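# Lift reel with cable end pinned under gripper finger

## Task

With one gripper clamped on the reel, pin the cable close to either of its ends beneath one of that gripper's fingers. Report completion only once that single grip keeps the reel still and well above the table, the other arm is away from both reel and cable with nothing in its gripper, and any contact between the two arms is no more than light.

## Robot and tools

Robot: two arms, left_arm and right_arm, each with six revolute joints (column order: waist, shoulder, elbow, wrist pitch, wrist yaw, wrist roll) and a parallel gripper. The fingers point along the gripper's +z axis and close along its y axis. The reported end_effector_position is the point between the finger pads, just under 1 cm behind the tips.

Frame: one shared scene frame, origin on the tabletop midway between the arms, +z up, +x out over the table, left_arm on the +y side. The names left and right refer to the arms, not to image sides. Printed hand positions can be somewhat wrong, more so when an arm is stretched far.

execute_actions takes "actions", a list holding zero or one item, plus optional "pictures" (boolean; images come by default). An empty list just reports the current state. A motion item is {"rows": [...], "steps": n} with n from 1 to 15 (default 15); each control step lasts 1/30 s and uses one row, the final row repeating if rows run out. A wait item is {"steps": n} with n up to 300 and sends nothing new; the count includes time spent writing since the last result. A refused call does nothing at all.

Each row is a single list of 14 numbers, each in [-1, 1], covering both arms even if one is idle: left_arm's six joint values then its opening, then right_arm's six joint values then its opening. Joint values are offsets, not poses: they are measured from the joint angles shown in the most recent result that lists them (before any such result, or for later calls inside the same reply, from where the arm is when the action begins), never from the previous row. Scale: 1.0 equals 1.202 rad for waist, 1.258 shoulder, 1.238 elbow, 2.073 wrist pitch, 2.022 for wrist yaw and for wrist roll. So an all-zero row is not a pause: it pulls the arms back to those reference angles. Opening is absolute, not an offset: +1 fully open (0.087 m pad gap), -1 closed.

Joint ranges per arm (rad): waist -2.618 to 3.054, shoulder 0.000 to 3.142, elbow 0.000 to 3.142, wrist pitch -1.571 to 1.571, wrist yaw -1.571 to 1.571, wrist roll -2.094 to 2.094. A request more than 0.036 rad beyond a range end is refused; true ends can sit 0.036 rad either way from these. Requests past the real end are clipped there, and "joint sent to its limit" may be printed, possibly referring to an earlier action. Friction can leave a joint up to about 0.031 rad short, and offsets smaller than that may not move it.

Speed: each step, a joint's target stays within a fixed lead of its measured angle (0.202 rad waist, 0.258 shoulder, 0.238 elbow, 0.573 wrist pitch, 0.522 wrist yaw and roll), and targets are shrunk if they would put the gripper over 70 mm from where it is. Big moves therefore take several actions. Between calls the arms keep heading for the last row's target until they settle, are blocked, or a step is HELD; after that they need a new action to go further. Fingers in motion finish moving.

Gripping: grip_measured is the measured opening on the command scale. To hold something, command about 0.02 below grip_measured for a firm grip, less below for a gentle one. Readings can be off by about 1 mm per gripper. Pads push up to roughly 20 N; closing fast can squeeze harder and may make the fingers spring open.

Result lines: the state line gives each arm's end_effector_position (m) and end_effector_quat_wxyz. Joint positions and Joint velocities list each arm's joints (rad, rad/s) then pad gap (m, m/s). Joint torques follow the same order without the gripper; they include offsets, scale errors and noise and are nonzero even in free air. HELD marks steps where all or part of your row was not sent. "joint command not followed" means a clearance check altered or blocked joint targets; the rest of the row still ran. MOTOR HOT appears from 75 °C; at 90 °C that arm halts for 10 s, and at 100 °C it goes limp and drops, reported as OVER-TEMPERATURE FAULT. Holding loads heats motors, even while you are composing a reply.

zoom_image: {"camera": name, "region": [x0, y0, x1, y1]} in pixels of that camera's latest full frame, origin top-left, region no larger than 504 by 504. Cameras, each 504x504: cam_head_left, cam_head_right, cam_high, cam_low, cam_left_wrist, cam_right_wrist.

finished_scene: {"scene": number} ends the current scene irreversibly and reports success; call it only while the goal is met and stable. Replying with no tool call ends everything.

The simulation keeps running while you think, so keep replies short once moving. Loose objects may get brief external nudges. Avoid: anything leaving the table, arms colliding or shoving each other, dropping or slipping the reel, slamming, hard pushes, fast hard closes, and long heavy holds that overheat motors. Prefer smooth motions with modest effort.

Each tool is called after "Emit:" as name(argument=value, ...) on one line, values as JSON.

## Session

Emit:
execute_actions(actions=[])

Scene clock: 0.00 s of 4800.00 s.
left_arm: end_effector_position=(+0.3881, +0.0946, +0.2221) grip_measured=+1.000 end_effector_quat_wxyz=(+0.205, -0.198, +0.719, -0.634) | right_arm: end_effector_position=(+0.4857, -0.6367, +0.1389) grip_measured=+0.979 end_effector_quat_wxyz=(+0.476, +0.617, +0.565, -0.271)
Joint positions: left_arm=[-0.046  1.551  0.815  0.549  0.92  -1.378  0.087] | right_arm=[-0.517  2.043  1.582 -0.238  0.899  0.894  0.087]
Joint velocities: left_arm=[ 0.002  0.007 -0.002  0.037 -0.037  0.007  0.   ] | right_arm=[ 0.002  0.012  0.007  0.022 -0.007  0.022  0.001]
Joint torques (N m, as the arm reports them, + toward a larger angle): no reading

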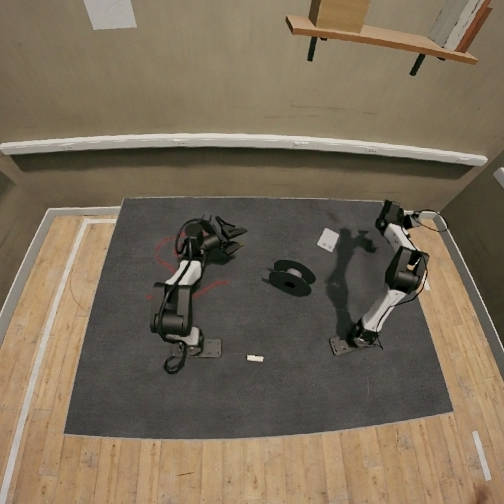

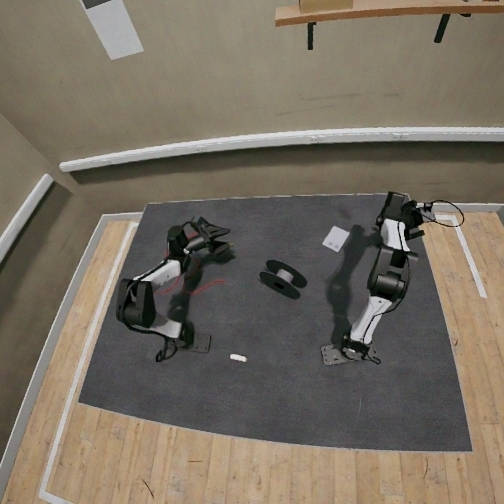

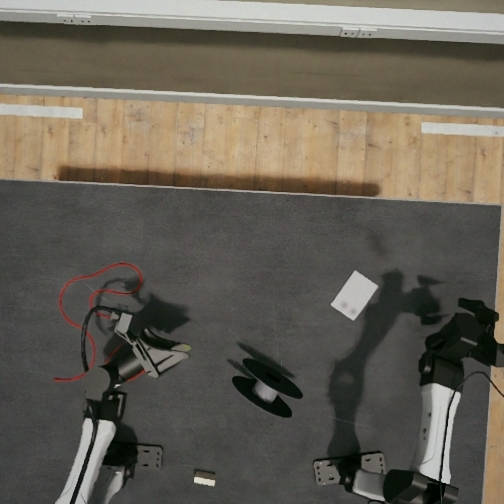

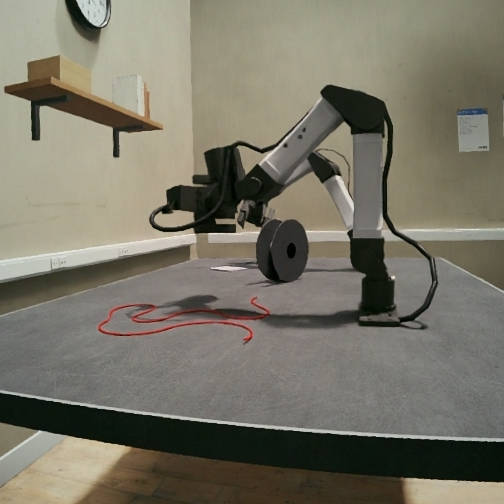

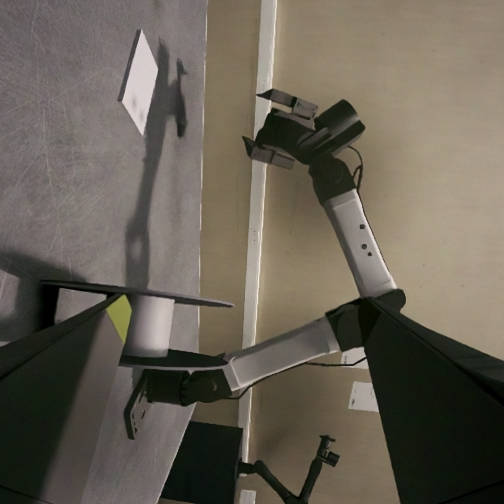

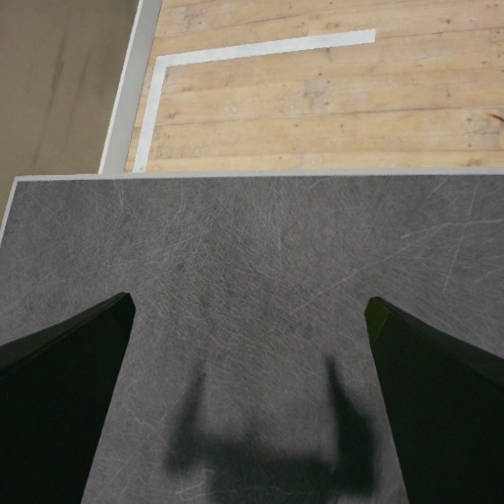

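Emit:
zoom_image(camera="cam_high", region=[200, 330, 330, 440])

Emit:
zoom_image(camera="cam_high", region=[30, 240, 210, 420])

Emit:
zoom_image(camera="cam_head_left", region=[130, 200, 340, 330])

Emit:
zoom_image(camera="cam_low", region=[80, 190, 340, 360])

Region (200, 330, 330, 440) of cam_high's 504x504 image, scaled by 3.877, with more detail than that image has; it fills the top 426 rows of this view, and the rest is white.

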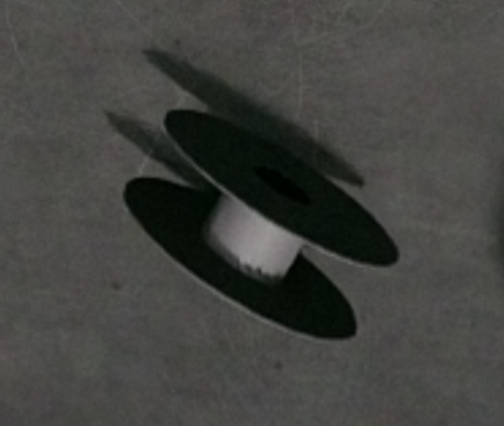

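Region (30, 240, 210, 420) of cam_high's 504x504 image, scaled by 2.800, with more detail than that image has.

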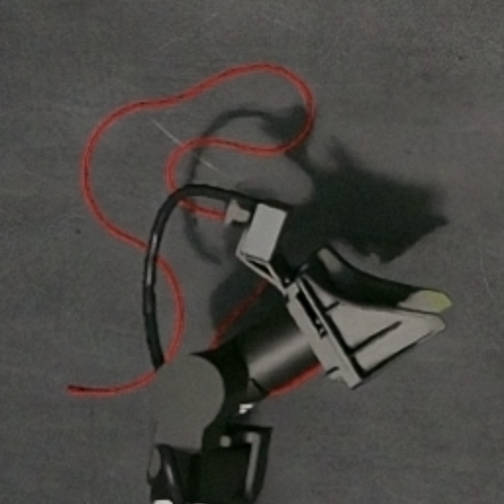

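Region (130, 200, 340, 330) of cam_head_left's 504x504 image, scaled by 2.400, with more detail than that image has; it fills the top 312 rows of this view, and the rest is white.

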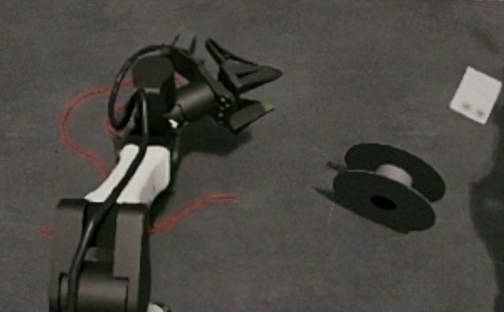

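Region (80, 190, 340, 360) of cam_low's 504x504 image, scaled by 1.938, with more detail than that image has; it fills the top 330 rows of this view, and the rest is white.

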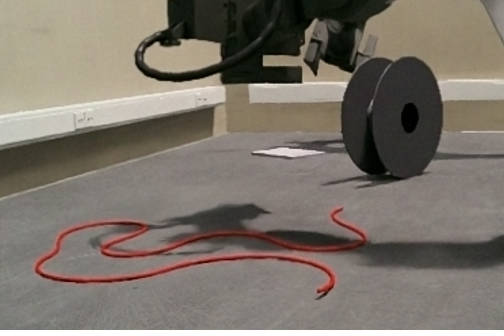

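Emit:
execute_actions(actions=[{"rows": [[0,0,0.015,-0.013,-0.010,0.018,0.9,0.010,-0.015,-0.009,0,-0.011,-0.008,1],[0,0,0.041,-0.035,-0.028,0.047,0.8,0.026,-0.039,-0.023,0,-0.030,-0.021,1],[0,0,0.074,-0.063,-0.050,0.086,0.7,0.047,-0.071,-0.042,0,-0.054,-0.039,1],[0,0,0.110,-0.093,-0.074,0.128,0.6,0.070,-0.106,-0.062,0,-0.080,-0.057,1],[0,0,0.146,-0.124,-0.099,0.170,0.5,0.093,-0.141,-0.083,0,-0.106,-0.076,1],[0,0,0.182,-0.155,-0.124,0.212,0.4,0.116,-0.176,-0.104,0,-0.133,-0.095,1],[0,0,0.219,-0.186,-0.148,0.255,0.3,0.139,-0.212,-0.124,0,-0.159,-0.115,1],[0,0,0.255,-0.217,-0.173,0.297,0.2,0.162,-0.247,-0.145,0,-0.186,-0.134,1],[0,0,0.291,-0.248,-0.198,0.339,0.1,0.185,-0.282,-0.166,0,-0.212,-0.153,1],[0,0,0.328,-0.279,-0.222,0.382,0.0,0.208,-0.317,-0.187,0,-0.239,-0.172,1],[0,0,0.364,-0.310,-0.247,0.424,-0.1,0.232,-0.352,-0.207,0,-0.265,-0.191,1],[0,0,0.400,-0.341,-0.272,0.466,-0.2,0.255,-0.388,-0.228,0,-0.292,-0.210,1],[0,0,0.437,-0.372,-0.297,0.508,-0.3,0.278,-0.423,-0.249,0,-0.318,-0.229,1],[0,0,0.473,-0.403,-0.321,0.551,-0.4,0.301,-0.458,-0.269,0,-0.345,-0.248,1],[0,0,0.509,-0.434,-0.346,0.593,-0.45,0.324,-0.493,-0.290,0,-0.371,-0.267,1]], "steps": 15}], pictures=false)

Emit:
execute_actions(actions=[{"steps": 12}])

Scene clock: 120.50 s of 4800.00 s.
left_arm: end_effector_position=(+0.4837, +0.1614, +0.2875) grip_measured=-0.421 end_effector_quat_wxyz=(+0.508, -0.058, +0.793, -0.332) | right_arm: end_effector_position=(+0.4824, -0.3926, +0.2479) grip_measured=+0.979 end_effector_quat_wxyz=(+0.548, +0.302, +0.780, -0.011)
Joint positions: left_arm=[-0.046  1.551  1.35  -0.093  0.428 -0.526  0.025] | right_arm=[-0.172  1.504  1.297 -0.236  0.375  0.521  0.087]
Joint velocities: left_arm=[ 0.007  0.007  1.238 -1.692 -1.326  2.264 -0.05 ] | right_arm=[ 0.769 -1.389 -0.696  0.081 -1.59  -1.106  0.001]
Joint torques (N m, as the arm reports them, + toward a larger angle): left_arm=[ 0.66 -8.2   9.27  2.32  0.01  0.11] | right_arm=[ 0.04 -7.7   4.84  1.94  0.16 -0.03]
Steps of this call (steps 1 to 180: nothing new was sent; then 114.00 s passed at rest; steps 181 to 195: all 15 steps of this action). Readings (joint positions):
181: left_arm=[-0.046 1.551 0.815 0.546 0.919 -1.373] | right_arm=[-0.517 2.043 1.582 -0.238 0.898 0.894]
182: left_arm=[-0.046 1.551 0.819 0.533 0.912 -1.359] | right_arm=[-0.515 2.040 1.581 -0.239 0.890 0.888]
184: left_arm=[-0.046 1.551 0.855 0.467 0.877 -1.295] | right_arm=[-0.499 2.006 1.553 -0.240 0.851 0.861]
188: left_arm=[-0.046 1.551 1.025 0.287 0.743 -1.065] | right_arm=[-0.396 1.854 1.464 -0.247 0.720 0.767]
195: the state above

Scene clock: 120.90 s of 4800.00 s.
left_arm: end_effector_position=(+0.4797, +0.2029, +0.2647) grip_measured=-0.450 end_effector_quat_wxyz=(+0.508, +0.002, +0.844, -0.173) | right_arm: end_effector_position=(+0.4658, -0.3417, +0.2593) grip_measured=+0.979 end_effector_quat_wxyz=(+0.552, +0.173, +0.814, +0.051)
Joint positions: left_arm=[-0.046  1.551  1.43  -0.332  0.243 -0.208  0.024] | right_arm=[-0.124  1.414  1.246 -0.234  0.174  0.375  0.087]
Joint velocities: left_arm=[ 0.007  0.002  0.002 -0.183 -0.11   0.095 -0.   ] | right_arm=[ 0.002 -0.002 -0.012  0.007 -0.051 -0.051 -0.002]
Joint torques (N m, as the arm reports them, + toward a larger angle): left_arm=[ 0.53 -8.07  8.8   2.23 -0.16  0.13] | right_arm=[-0.26 -5.86  5.23  2.   -0.02 -0.05]
Steps of this call (steps 1 to 12: the robot went on to your last target). Readings (joint positions):
1: left_arm=[-0.046 1.551 1.385 -0.139 0.387 -0.457] | right_arm=[-0.148 1.463 1.278 -0.236 0.329 0.490]
2: left_arm=[-0.046 1.551 1.410 -0.170 0.355 -0.402] | right_arm=[-0.131 1.435 1.269 -0.236 0.291 0.464]
4: left_arm=[-0.046 1.551 1.430 -0.215 0.310 -0.323] | right_arm=[-0.124 1.414 1.267 -0.231 0.240 0.427]
8: left_arm=[-0.046 1.551 1.430 -0.299 0.262 -0.242] | right_arm=[-0.124 1.414 1.253 -0.229 0.193 0.390]
12: the state above

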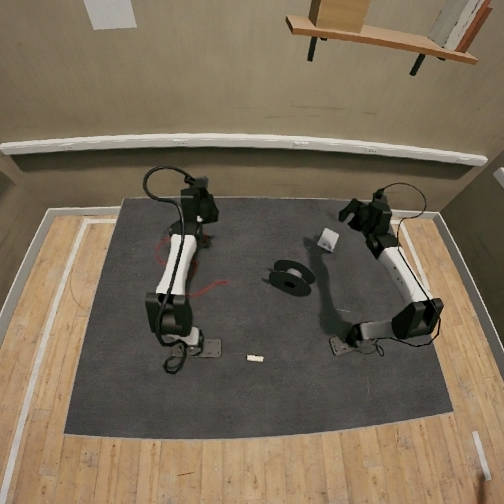

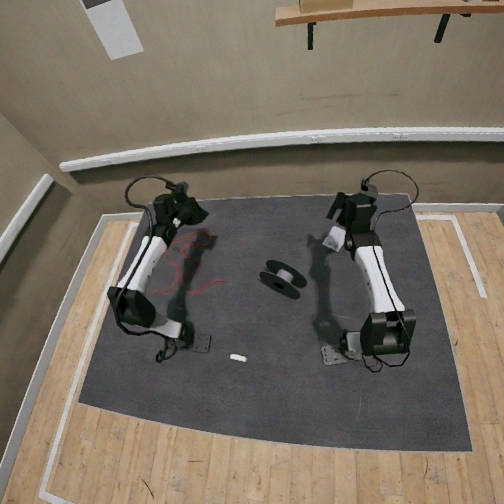

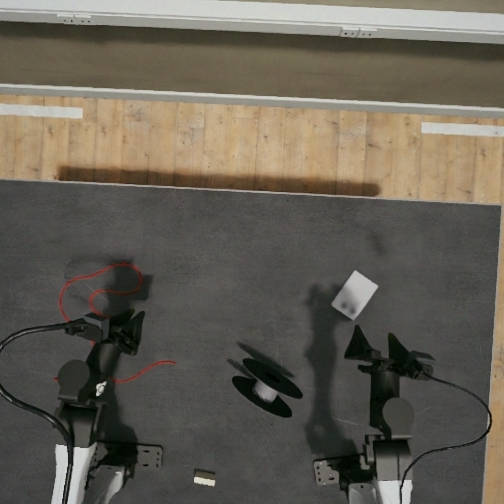

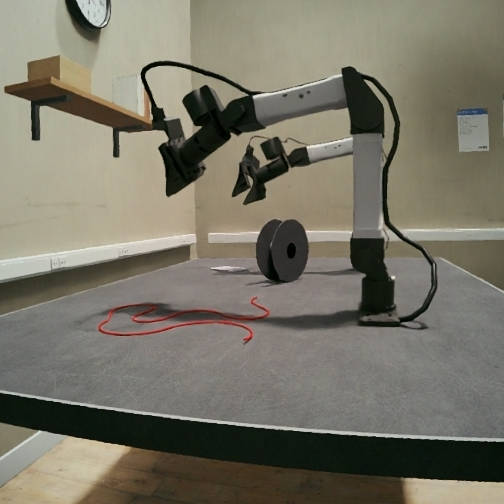

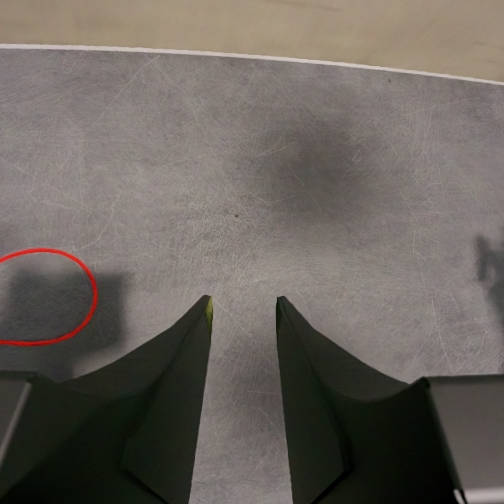

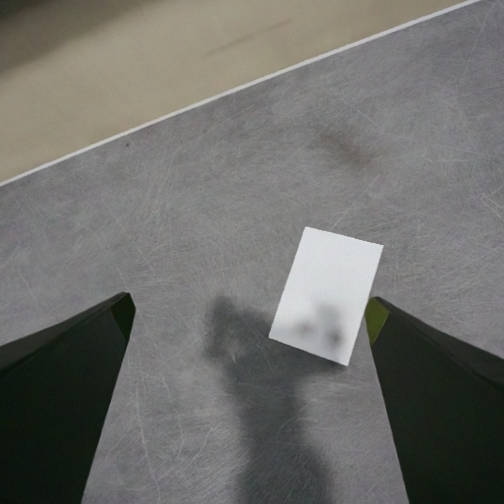

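Emit:
zoom_image(camera="cam_high", region=[110, 340, 190, 400])

Region (110, 340, 190, 400) of cam_high's 504x504 image, scaled by 6.300, with more detail than that image has; it fills the top 378 rows of this view, and the rest is white.

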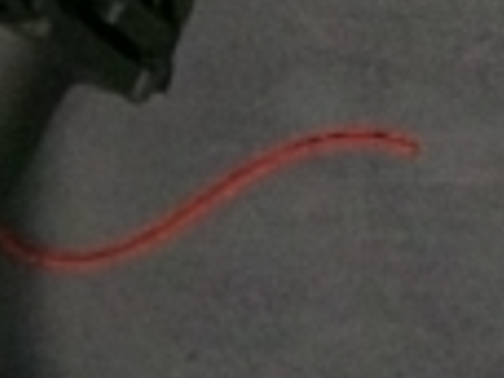

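Emit:
execute_actions(actions=[{"rows": [[-0.010,0.006,-0.004,-0.020,-0.010,0.035,-0.45,0.010,-0.012,-0.011,0,-0.022,-0.016,1],[-0.027,0.016,-0.010,-0.045,-0.018,0.075,-0.45,0.026,-0.033,-0.029,0,-0.047,-0.034,1],[-0.051,0.030,-0.018,-0.075,-0.028,0.125,-0.45,0.049,-0.062,-0.055,0,-0.080,-0.058,1],[-0.078,0.046,-0.028,-0.108,-0.039,0.180,-0.45,0.075,-0.095,-0.084,0,-0.116,-0.084,1],[-0.105,0.061,-0.038,-0.141,-0.050,0.236,-0.45,0.101,-0.129,-0.113,0,-0.151,-0.110,1],[-0.132,0.077,-0.047,-0.174,-0.061,0.292,-0.45,0.127,-0.162,-0.143,0,-0.187,-0.135,1],[-0.159,0.093,-0.057,-0.207,-0.072,0.347,-0.45,0.153,-0.195,-0.172,0,-0.222,-0.161,1],[-0.186,0.109,-0.067,-0.240,-0.083,0.403,-0.45,0.179,-0.228,-0.201,0,-0.258,-0.187,1],[-0.214,0.125,-0.076,-0.270,-0.093,0.454,-0.45,0.205,-0.261,-0.231,0,-0.290,-0.210,1],[-0.241,0.141,-0.086,-0.297,-0.102,0.500,-0.45,0.231,-0.295,-0.260,0,-0.320,-0.232,1],[-0.268,0.156,-0.096,-0.321,-0.110,0.540,-0.45,0.258,-0.328,-0.289,0,-0.345,-0.250,1],[-0.292,0.170,-0.104,-0.340,-0.117,0.571,-0.45,0.280,-0.357,-0.315,0,-0.365,-0.265,1],[-0.312,0.182,-0.111,-0.354,-0.121,0.594,-0.45,0.300,-0.382,-0.337,0,-0.380,-0.275,1],[-0.329,0.192,-0.117,-0.362,-0.124,0.608,-0.45,0.316,-0.403,-0.355,0.002,-0.389,-0.282,1],[-0.339,0.198,-0.121,-0.365,-0.125,0.613,-0.45,0.326,-0.415,-0.366,0.002,-0.392,-0.284,1]], "steps": 15}], pictures=false)

Emit:
execute_actions(actions=[{"steps": 15}])

Scene clock: 149.90 s of 4800.00 s.
left_arm: end_effector_position=(+0.3475, +0.1539, +0.0732) grip_measured=-0.450 end_effector_quat_wxyz=(+0.136, +0.528, +0.838, -0.011) | right_arm: end_effector_position=(+0.2805, -0.1550, +0.2551) grip_measured=+0.979 end_effector_quat_wxyz=(+0.532, -0.332, +0.726, +0.283)
Joint positions: left_arm=[-0.401  1.761  1.325 -0.867  0.061  0.699  0.024] | right_arm=[ 0.237  0.935  0.853 -0.231 -0.467 -0.084  0.087]
Joint velocities: left_arm=[-1.004  0.696 -0.505 -1.575 -0.33   2.234  0.   ] | right_arm=[ 0.525 -0.75  -0.647  0.007 -1.121 -0.725  0.   ]
Joint torques (N m, as the arm reports them, + toward a larger angle): left_arm=[ 0.93 -9.65  5.4   1.    0.    0.05] | right_arm=[ 0.24 -2.19  5.31  1.97  0.05 -0.01]
Steps of this call (steps 1 to 30: the robot went on to your last target; steps 31 to 210: nothing new was sent; then 21.50 s passed at rest; steps 211 to 225: all 15 steps of this action). Readings (joint positions):
211: left_arm=[-0.046 1.551 1.430 -0.352 0.230 -0.179] | right_arm=[-0.124 1.414 1.246 -0.234 0.158 0.363]
212: left_arm=[-0.049 1.551 1.430 -0.361 0.227 -0.159] | right_arm=[-0.122 1.411 1.244 -0.234 0.149 0.355]
214: left_arm=[-0.073 1.558 1.430 -0.402 0.207 -0.074] | right_arm=[-0.097 1.379 1.212 -0.231 0.101 0.317]
218: left_arm=[-0.180 1.610 1.413 -0.537 0.164 0.171] | right_arm=[0.031 1.219 1.076 -0.233 -0.094 0.178]
225: the state above

Scene clock: 150.40 s of 4800.00 s.
left_arm: end_effector_position=(+0.2951, +0.1783, +0.0486) grip_measured=-0.450 end_effector_quat_wxyz=(-0.018, +0.678, +0.735, -0.006) | right_arm: end_effector_position=(+0.2538, -0.1405, +0.2520) grip_measured=+0.979 end_effector_quat_wxyz=(+0.524, -0.409, +0.679, +0.313)
Joint positions: left_arm=[-0.462  1.813  1.281 -1.077  0.002  1.014  0.024] | right_arm=[ 0.26   0.901  0.818 -0.232 -0.602 -0.185  0.087]
Joint velocities: left_arm=[ 0.002 -0.017  0.007 -0.007  0.007  0.037  0.   ] | right_arm=[ 0.007 -0.007 -0.002 -0.022 -0.11  -0.051 -0.001]
Joint torques (N m, as the arm reports them, + toward a larger angle): left_arm=[  0.97 -10.     6.01   0.32  -0.02   0.13] | right_arm=[ 0.69 -2.63  5.14  1.96 -0.19 -0.07]
Steps of this call (steps 1 to 15: the robot went on to your last target). Readings (joint positions):
1: left_arm=[-0.432 1.783 1.309 -0.914 0.051 0.765] | right_arm=[0.251 0.915 0.836 -0.231 -0.499 -0.106]
2: left_arm=[-0.453 1.799 1.295 -0.955 0.044 0.818] | right_arm=[0.258 0.904 0.826 -0.232 -0.524 -0.123]
4: left_arm=[-0.467 1.813 1.281 -1.017 0.032 0.895] | right_arm=[0.260 0.901 0.820 -0.232 -0.557 -0.147]
8: left_arm=[-0.462 1.813 1.281 -1.061 0.013 0.972] | right_arm=[0.260 0.901 0.818 -0.232 -0.586 -0.172]
15: the state above

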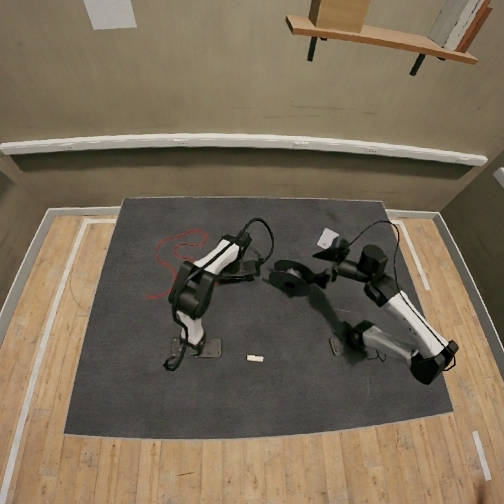

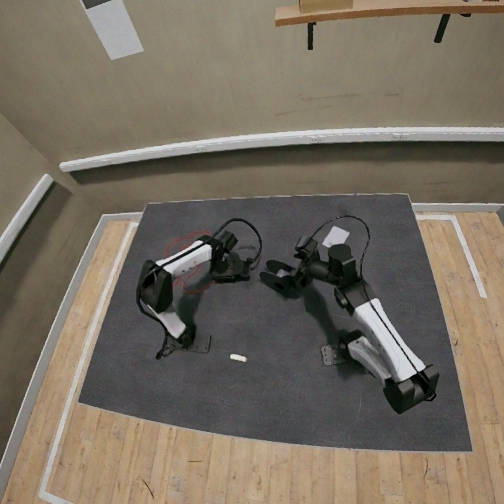

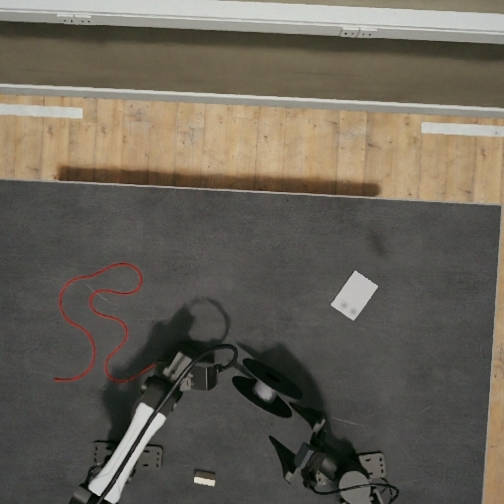

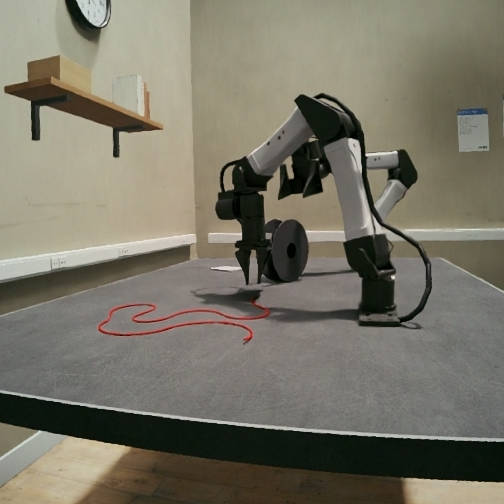

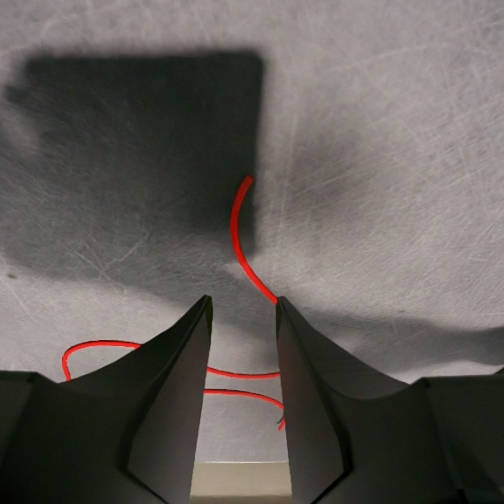

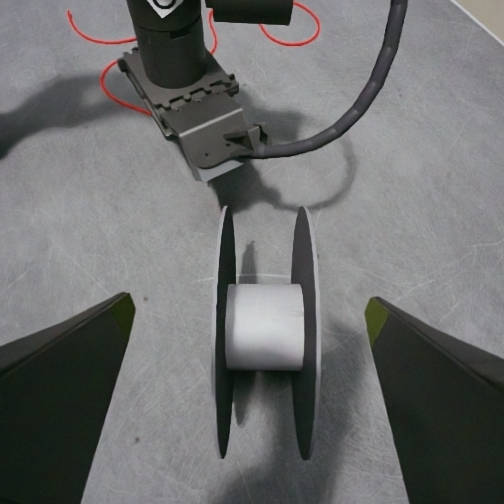

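Emit:
execute_actions(actions=[{"rows": [[0,0.004,-0.010,0.008,0,0,-0.45,-0.002,0,-0.014,0.009,0,0,1],[0,0.007,-0.018,0.016,0,0,-0.45,-0.004,0,-0.026,0.018,0,0,1],[0,0.010,-0.025,0.024,0,0,-0.45,-0.006,0,-0.038,0.027,0,0,1],[0,0.012,-0.032,0.032,0,0,-0.45,-0.008,0,-0.050,0.035,0,0,1],[0,0.014,-0.039,0.040,0,0,-0.45,-0.010,0,-0.062,0.043,0,0,1],[0,0.016,-0.046,0.047,0,0,-0.45,-0.012,0,-0.074,0.051,0,0,1],[0,0.018,-0.053,0.054,0,0,-0.45,-0.014,0,-0.086,0.059,0,0,1],[0,0.020,-0.060,0.061,0,0,-0.45,-0.014,0,-0.098,0.066,0,0,1],[0,0.022,-0.066,0.067,0,0,-0.45,-0.014,0,-0.110,0.073,0,0,1],[0,0.024,-0.072,0.072,0,0,-0.45,-0.014,0,-0.122,0.079,0,0,1],[0,0.026,-0.078,0.077,0,0,-0.45,-0.014,0,-0.134,0.084,0,0,1],[0,0.028,-0.083,0.081,0,0,-0.45,-0.014,0,-0.145,0.088,0,0,1],[0,0.030,-0.088,0.083,0,0,-0.45,-0.014,0,-0.155,0.091,0,0,1],[0,0.031,-0.092,0.085,0,0,-0.45,-0.014,0,-0.163,0.0926,0,0,1],[0,0.032,-0.095,0.085,0,0,-0.45,-0.014,0,-0.169,0.0926,0,0,1]], "steps": 15}], pictures=false)

Emit:
execute_actions(actions=[{"steps": 12}])

Scene clock: 171.27 s of 4800.00 s.
left_arm: end_effector_position=(+0.2972, +0.1779, +0.0191) grip_measured=-0.450 end_effector_quat_wxyz=(-0.008, +0.681, +0.733, -0.002) | right_arm: end_effector_position=(+0.2551, -0.1413, +0.2047) grip_measured=+0.979 end_effector_quat_wxyz=(+0.515, -0.408, +0.685, +0.313)
Joint positions: left_arm=[-0.462  1.839  1.191 -0.941 -0.     1.02   0.024] | right_arm=[ 0.254  0.901  0.648 -0.085 -0.607 -0.189  0.087]
Joint velocities: left_arm=[-0.007  0.061 -0.159  0.11  -0.022 -0.066  0.   ] | right_arm=[ 0.017 -0.007 -0.305  0.139 -0.125  0.007 -0.   ]
Joint torques (N m, as the arm reports them, + toward a larger angle): left_arm=[ 0.62 -7.74  4.25  0.48  0.11 -0.1 ] | right_arm=[-0.69 -2.15  5.42  2.15 -0.02  0.11]
Steps of this call (steps 1 to 30: the robot went on to your last target; steps 31 to 210: nothing new was sent; then 13.37 s passed at rest; steps 211 to 225: all 15 steps of this action). Readings (joint positions):
211: left_arm=[-0.462 1.813 1.281 -1.079 -0.000 1.024] | right_arm=[0.260 0.901 0.818 -0.231 -0.607 -0.189]
212: left_arm=[-0.462 1.813 1.281 -1.077 -0.000 1.023] | right_arm=[0.260 0.901 0.818 -0.228 -0.607 -0.189]
214: left_arm=[-0.462 1.813 1.278 -1.061 -0.000 1.022] | right_arm=[0.260 0.901 0.808 -0.205 -0.607 -0.189]
218: left_arm=[-0.462 1.814 1.244 -1.012 -0.000 1.021] | right_arm=[0.257 0.901 0.750 -0.154 -0.607 -0.189]
225: the state above

Scene clock: 171.67 s of 4800.00 s.
left_arm: end_effector_position=(+0.3002, +0.1763, +0.0159) grip_measured=-0.450 end_effector_quat_wxyz=(-0.001, +0.681, +0.733, -0.000) | right_arm: end_effector_position=(+0.2562, -0.1408, +0.2026) grip_measured=+0.979 end_effector_quat_wxyz=(+0.520, -0.408, +0.682, +0.313)
Joint positions: left_arm=[-0.462  1.842  1.183 -0.915 -0.     1.02   0.024] | right_arm=[ 0.254  0.901  0.63  -0.055 -0.607 -0.189  0.087]
Joint velocities: left_arm=[-0.012 -0.007 -0.017  0.037 -0.007 -0.007  0.001] | right_arm=[-0.002 -0.032 -0.007 -0.022 -0.022 -0.066 -0.   ]
Joint torques (N m, as the arm reports them, + toward a larger angle): left_arm=[ 0.78 -8.17  4.09  0.45  0.14  0.  ] | right_arm=[-0.68 -2.14  5.52  2.06 -0.01  0.1 ]
Steps of this call (steps 1 to 12: the robot went on to your last target). Readings (joint positions):
1: left_arm=[-0.462 1.841 1.187 -0.936 -0.000 1.020] | right_arm=[0.254 0.901 0.639 -0.080 -0.607 -0.189]
2: left_arm=[-0.462 1.842 1.185 -0.933 -0.000 1.020] | right_arm=[0.254 0.901 0.634 -0.078 -0.607 -0.189]
4: left_arm=[-0.462 1.842 1.183 -0.927 -0.000 1.020] | right_arm=[0.254 0.901 0.630 -0.073 -0.607 -0.189]
8: left_arm=[-0.462 1.842 1.183 -0.918 -0.000 1.020] | right_arm=[0.254 0.901 0.630 -0.060 -0.607 -0.189]
12: the state above

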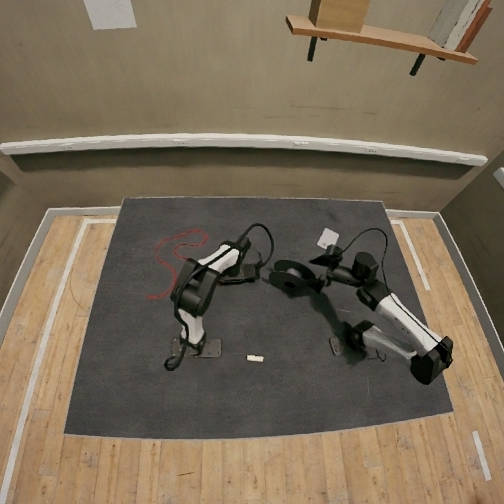

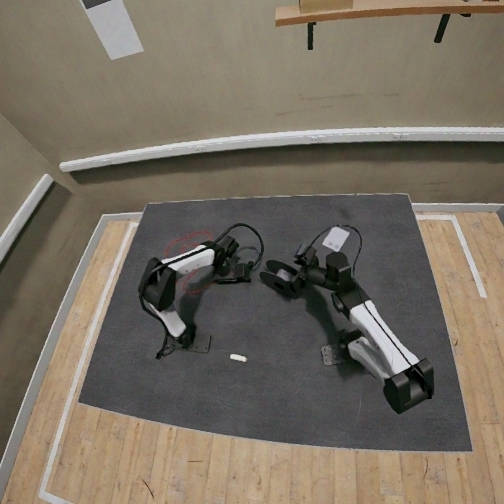

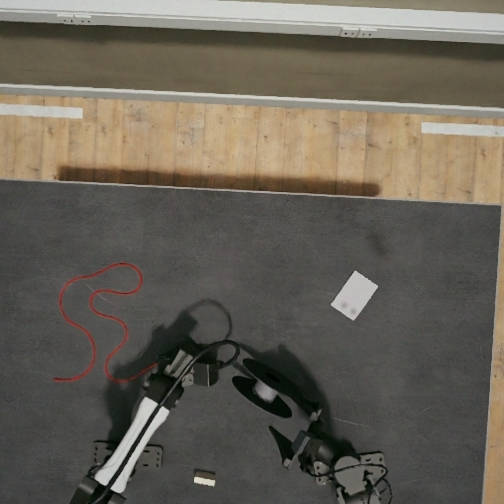

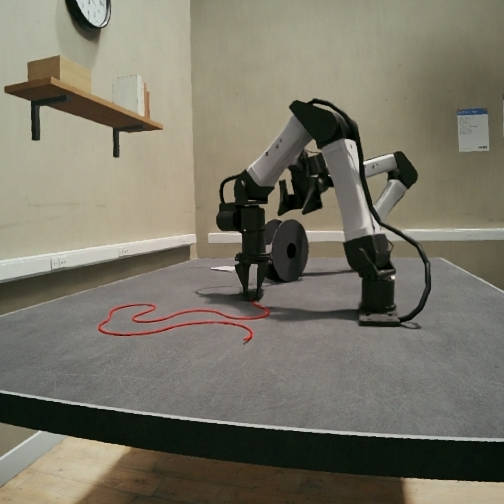

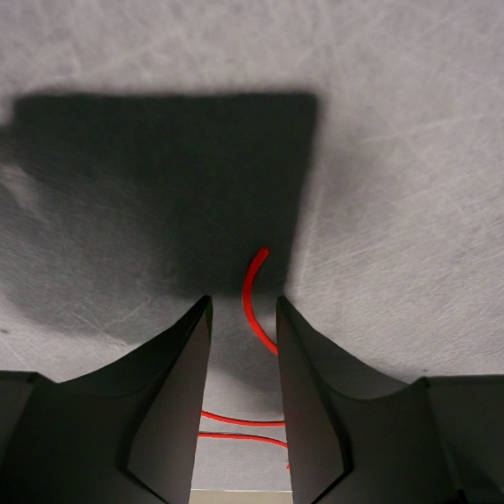

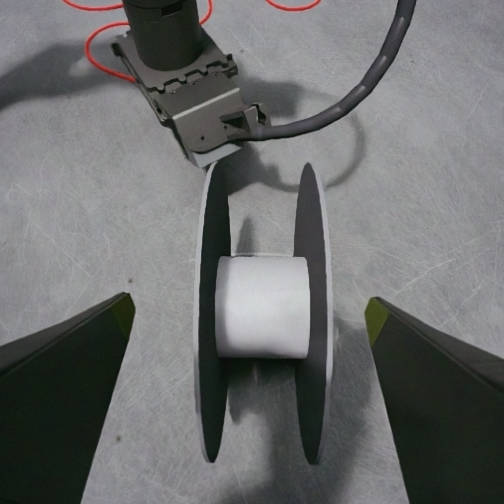

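Emit:
zoom_image(camera="cam_low", region=[215, 250, 295, 320])

Region (215, 250, 295, 320) of cam_low's 504x504 image, scaled by 6.300, with more detail than that image has; it fills the top 441 rows of this view, and the rest is white.

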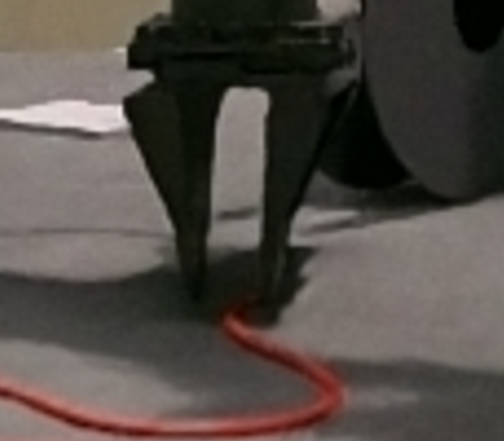

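Emit:
execute_actions(actions=[{"rows": [[0,0,-0.008,0.004,0,0,-0.45,0,0.004,-0.010,0.012,0,0,1],[0,0,-0.014,0.007,0,0,-0.45,0,0.007,-0.020,0.022,0,0,1],[0,0,-0.018,0.009,0,0,-0.45,0,0.010,-0.031,0.032,0,0,1],[0,0,-0.021,0.011,0,0,-0.45,0,0.012,-0.042,0.041,0,0,1],[0,0,-0.024,0.013,0,0,-0.45,0,0.014,-0.053,0.050,0,0,1],[0,0,-0.026,0.015,0,0,-0.45,0,0.015,-0.064,0.058,0,0,1],[0,0,-0.028,0.016,0,0,-0.45,0,0.016,-0.075,0.066,0,0,1],[0,0,-0.030,0.017,0,0,-0.45,0,0.017,-0.086,0.074,0,0,1],[0,0,-0.032,0.018,0,0,-0.45,0,0.018,-0.097,0.081,0,0,1],[0,0,-0.034,0.019,0,0,-0.45,0,0.020,-0.108,0.087,0,0,1],[0,0,-0.035,0.019,0,0,-0.45,0,0.022,-0.119,0.092,0,0,1],[0,0,-0.036,0.019,0,0,-0.45,0,0.023,-0.130,0.096,0,0,1],[0,0,-0.037,0.019,0,0,-0.45,0,0.024,-0.140,0.099,0,0,1],[0,0,-0.038,0.019,0,0,-0.45,0,0.025,-0.148,0.100,0,0,1],[0,0,-0.038,0.019,0,0,-0.45,0,0.026,-0.153,0.100,0,0,1]], "steps": 15}], pictures=false)

Emit:
execute_actions(actions=[{"steps": 10}])

Scene clock: 184.83 s of 4800.00 s.
left_arm: end_effector_position=(+0.2975, +0.1777, +0.0102) grip_measured=-0.450 end_effector_quat_wxyz=(-0.002, +0.681, +0.733, -0.000) | right_arm: end_effector_position=(+0.2546, -0.1415, +0.1641) grip_measured=+0.979 end_effector_quat_wxyz=(+0.521, -0.408, +0.681, +0.313)
Joint positions: left_arm=[-0.462  1.842  1.159 -0.891 -0.     1.02   0.024] | right_arm=[ 0.254  0.915  0.48   0.11  -0.607 -0.189  0.087]
Joint velocities: left_arm=[-0.002 -0.007 -0.007 -0.037 -0.022  0.007  0.001] | right_arm=[-0.012  0.061 -0.286  0.154 -0.081 -0.022  0.   ]
Joint torques (N m, as the arm reports them, + toward a larger angle): left_arm=[ 0.61 -8.87  3.67  0.53  0.1   0.03] | right_arm=[ 0.11 -0.68  5.5   2.12 -0.05  0.06]
Steps of this call (steps 1 to 30: the robot went on to your last target; steps 31 to 210: nothing new was sent; then 5.67 s passed at rest; steps 211 to 225: all 15 steps of this action). Readings (joint positions):
211: left_arm=[-0.462 1.842 1.183 -0.913 -0.000 1.020] | right_arm=[0.254 0.901 0.630 -0.051 -0.607 -0.189]
212: left_arm=[-0.462 1.842 1.183 -0.913 -0.000 1.020] | right_arm=[0.254 0.901 0.630 -0.048 -0.607 -0.189]
214: left_arm=[-0.462 1.842 1.183 -0.911 -0.000 1.020] | right_arm=[0.254 0.901 0.623 -0.025 -0.607 -0.189]
218: left_arm=[-0.462 1.842 1.178 -0.899 -0.000 1.020] | right_arm=[0.254 0.901 0.576 0.034 -0.607 -0.189]
225: the state above

Scene clock: 185.17 s of 4800.00 s.
left_arm: end_effector_position=(+0.2975, +0.1777, +0.0102) grip_measured=-0.450 end_effector_quat_wxyz=(-0.002, +0.681, +0.733, -0.000) | right_arm: end_effector_position=(+0.2547, -0.1415, +0.1595) grip_measured=+0.979 end_effector_quat_wxyz=(+0.521, -0.408, +0.681, +0.313)
Joint positions: left_arm=[-0.462  1.842  1.159 -0.891 -0.     1.02   0.024] | right_arm=[ 0.254  0.92   0.462  0.135 -0.607 -0.189  0.087]
Joint velocities: left_arm=[ 0.002 -0.002 -0.012 -0.066 -0.081 -0.037  0.   ] | right_arm=[ 0.017  0.007 -0.007  0.051 -0.007 -0.051  0.001]
Joint torques (N m, as the arm reports them, + toward a larger angle): left_arm=[ 0.35 -9.25  3.68  0.55  0.02  0.08] | right_arm=[ 0.12 -0.95  5.49  2.05 -0.05  0.06]
Steps of this call (steps 1 to 10: the robot went on to your last target). Readings (joint positions):
1: left_arm=[-0.462 1.842 1.159 -0.891 -0.000 1.020] | right_arm=[0.254 0.917 0.471 0.113 -0.607 -0.189]
2: left_arm=[-0.462 1.842 1.159 -0.891 -0.000 1.020] | right_arm=[0.254 0.918 0.465 0.115 -0.607 -0.189]
4: left_arm=[-0.462 1.842 1.159 -0.891 -0.000 1.020] | right_arm=[0.254 0.920 0.462 0.118 -0.607 -0.189]
8: left_arm=[-0.462 1.842 1.159 -0.891 -0.000 1.020] | right_arm=[0.254 0.920 0.462 0.131 -0.607 -0.189]
10: the state above

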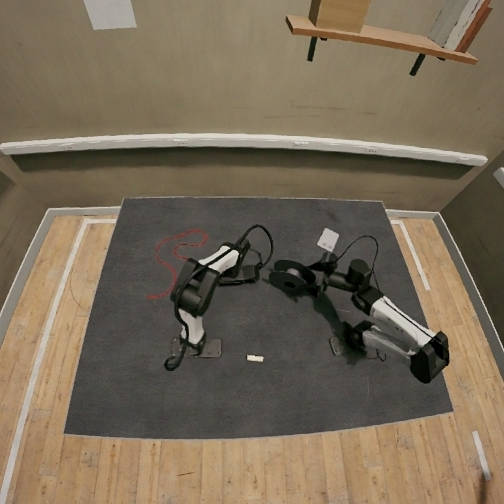

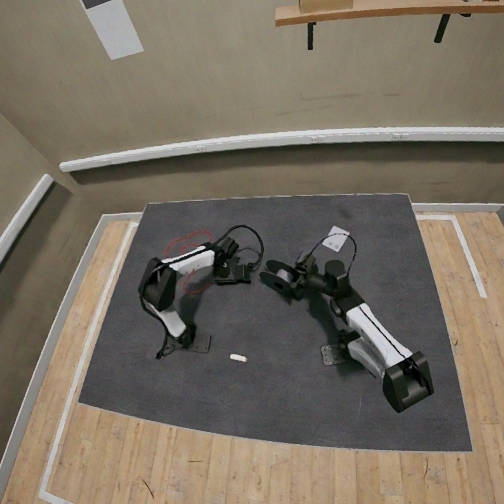

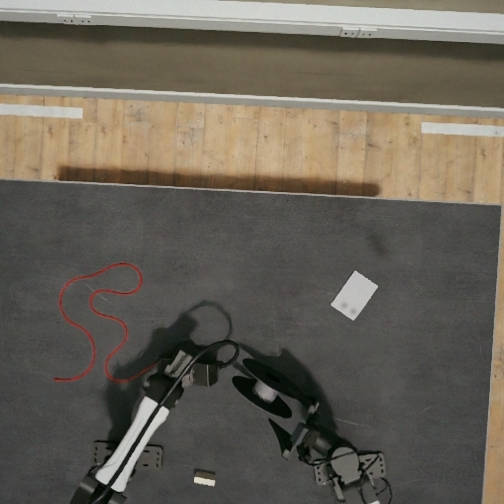

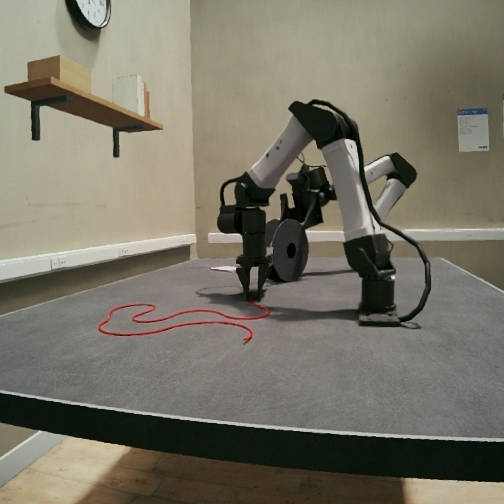

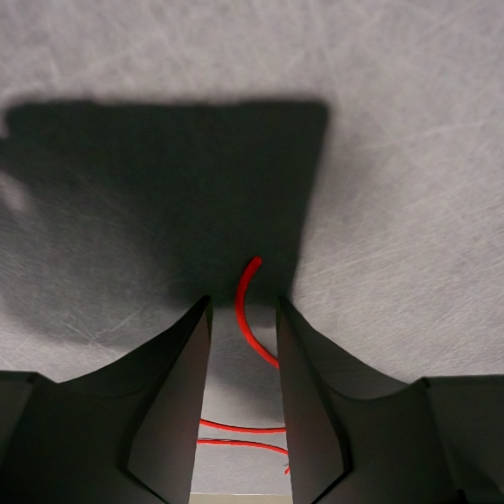

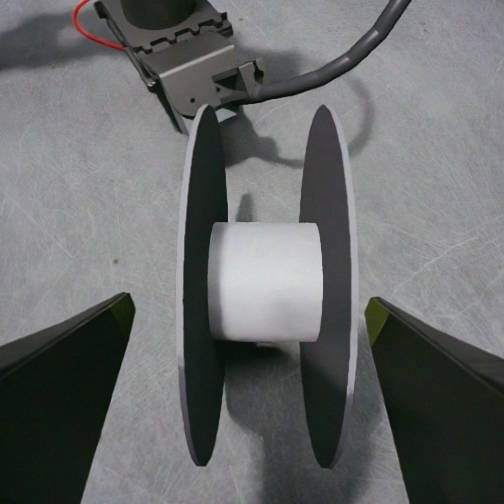

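Emit:
execute_actions(actions=[{"rows": [[0,0,0,0,0,0,-0.50,0,0,0,0,0,0,1],[0,0,0,0,0,0,-0.55,0,0,0,0,0,0,1],[0,0,0,0,0,0,-0.60,0,0,0,0,0,0,1],[0,0,0,0,0,0,-0.65,0,0,0,0,0,0,1],[0,0,0,0,0,0,-0.70,0,0,0,0,0,0,1],[0,0,0,0,0,0,-0.75,0,0,0,0,0,0,1],[0,0,0,0,0,0,-0.79,0,0,0,0,0,0,1],[0,0,0,0,0,0,-0.83,0,0,0,0,0,0,1],[0,0,0,0,0,0,-0.86,0,0,0,0,0,0,1],[0,0,0,0,0,0,-0.89,0,0,0,0,0,0,1],[0,0,0,0,0,0,-0.92,0,0,0,0,0,0,1],[0,0,0,0,0,0,-0.94,0,0,0,0,0,0,1],[0,0,0,0,0,0,-0.96,0,0,0,0,0,0,1],[0,0,0,0,0,0,-0.98,0,0,0,0,0,0,1],[0,0,0,0,0,0,-1.0,0,0,0,0,0,0,1]], "steps": 15}], pictures=false)

Emit:
execute_actions(actions=[{"steps": 8}])

Scene clock: 191.63 s of 4800.00 s.
left_arm: end_effector_position=(+0.2975, +0.1777, +0.0102) grip_measured=-0.967 end_effector_quat_wxyz=(-0.002, +0.681, +0.733, -0.000) | right_arm: end_effector_position=(+0.2552, -0.1413, +0.1605) grip_measured=+0.979 end_effector_quat_wxyz=(+0.523, -0.409, +0.679, +0.312)
Joint positions: left_arm=[-0.462  1.842  1.159 -0.891 -0.     1.02   0.001] | right_arm=[ 0.254  0.92   0.462  0.14  -0.607 -0.189  0.087]
Joint velocities: left_arm=[ 0.017 -0.002 -0.002 -0.066 -0.037 -0.051 -0.001] | right_arm=[ 0.002  0.012 -0.012  0.022 -0.037 -0.051 -0.   ]
Joint torques (N m, as the arm reports them, + toward a larger angle): left_arm=[ 0.67 -9.13  5.73  0.39  0.04  0.06] | right_arm=[ 0.12 -2.19  6.94  1.89 -0.05  0.06]
Steps of this call (steps 1 to 30: the robot went on to your last target; steps 31 to 179: nothing new was sent; steps 180 to 194: all 15 steps of this action). Readings (joint positions):
180: left_arm=[-0.462 1.842 1.159 -0.891 -0.000 1.020] | right_arm=[0.254 0.920 0.462 0.140 -0.607 -0.189]
181: left_arm=[-0.462 1.842 1.159 -0.891 -0.000 1.020] | right_arm=[0.254 0.920 0.462 0.140 -0.607 -0.189]
183: left_arm=[-0.462 1.842 1.159 -0.891 -0.000 1.020] | right_arm=[0.254 0.920 0.462 0.140 -0.607 -0.189]
187: left_arm=[-0.462 1.842 1.159 -0.891 -0.000 1.020] | right_arm=[0.254 0.920 0.462 0.140 -0.607 -0.189]
194: the state above

Scene clock: 191.90 s of 4800.00 s.
left_arm: end_effector_position=(+0.2975, +0.1777, +0.0102) grip_measured=-0.967 end_effector_quat_wxyz=(-0.002, +0.681, +0.733, -0.000) | right_arm: end_effector_position=(+0.2552, -0.1413, +0.1605) grip_measured=+0.979 end_effector_quat_wxyz=(+0.523, -0.409, +0.679, +0.312)
Joint positions: left_arm=[-0.462  1.842  1.159 -0.891 -0.     1.02   0.001] | right_arm=[ 0.254  0.92   0.462  0.14  -0.607 -0.189  0.087]
Joint velocities: left_arm=[ 0.017  0.002 -0.002  0.022 -0.007 -0.007  0.001] | right_arm=[ 0.002 -0.037 -0.002 -0.051  0.007 -0.022 -0.001]
Joint torques (N m, as the arm reports them, + toward a larger angle): left_arm=[ 0.61 -8.99  5.69  0.39  0.08  0.07] | right_arm=[ 0.11 -2.18  6.94  1.89 -0.05  0.06]
Steps of this call (steps 1 to 8: the robot went on to your last target). Readings (joint positions):
1: left_arm=[-0.462 1.842 1.159 -0.891 -0.000 1.020] | right_arm=[0.254 0.920 0.462 0.140 -0.607 -0.189]
2: left_arm=[-0.462 1.842 1.159 -0.891 -0.000 1.020] | right_arm=[0.254 0.920 0.462 0.140 -0.607 -0.189]
4: left_arm=[-0.462 1.842 1.159 -0.891 -0.000 1.020] | right_arm=[0.254 0.920 0.462 0.140 -0.607 -0.189]
8: the state above

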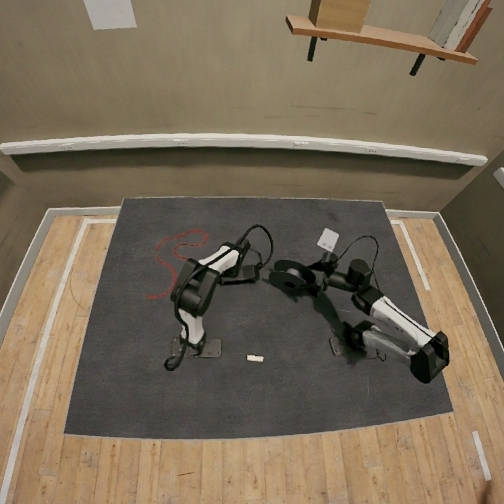

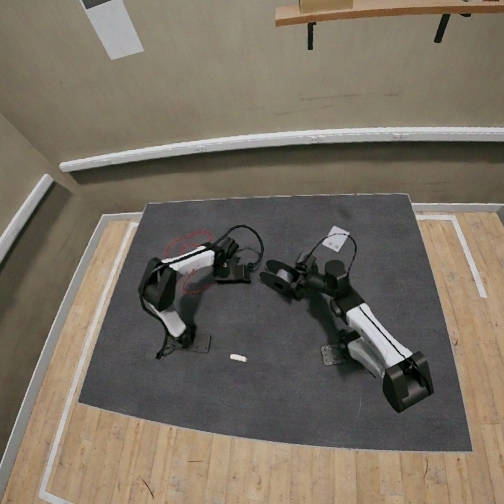

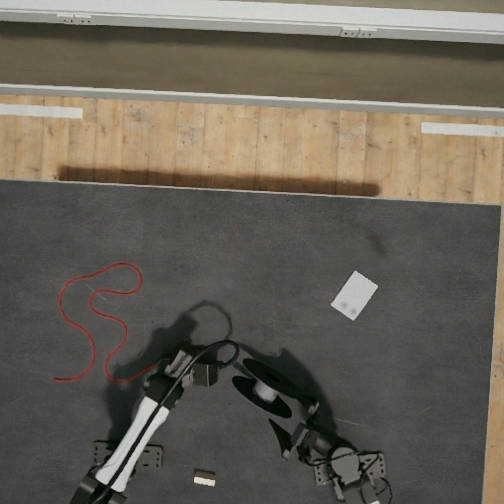

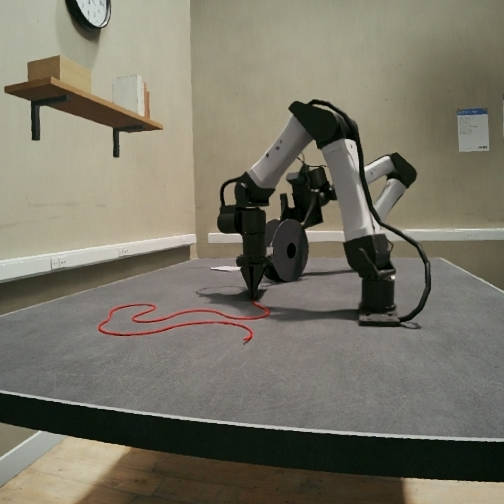

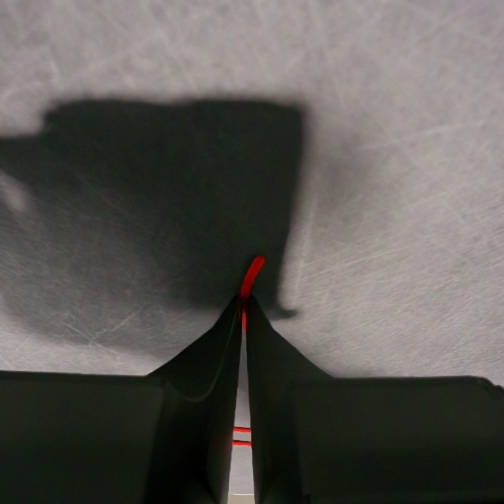

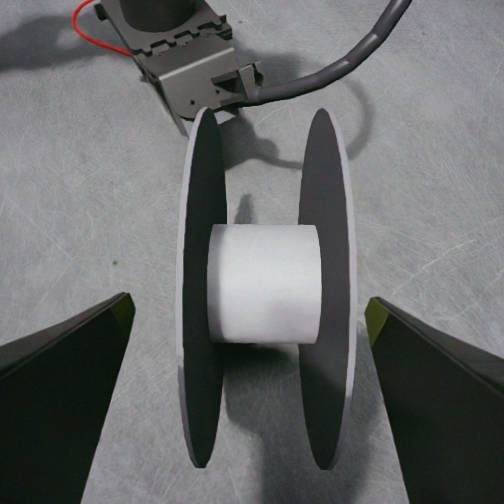

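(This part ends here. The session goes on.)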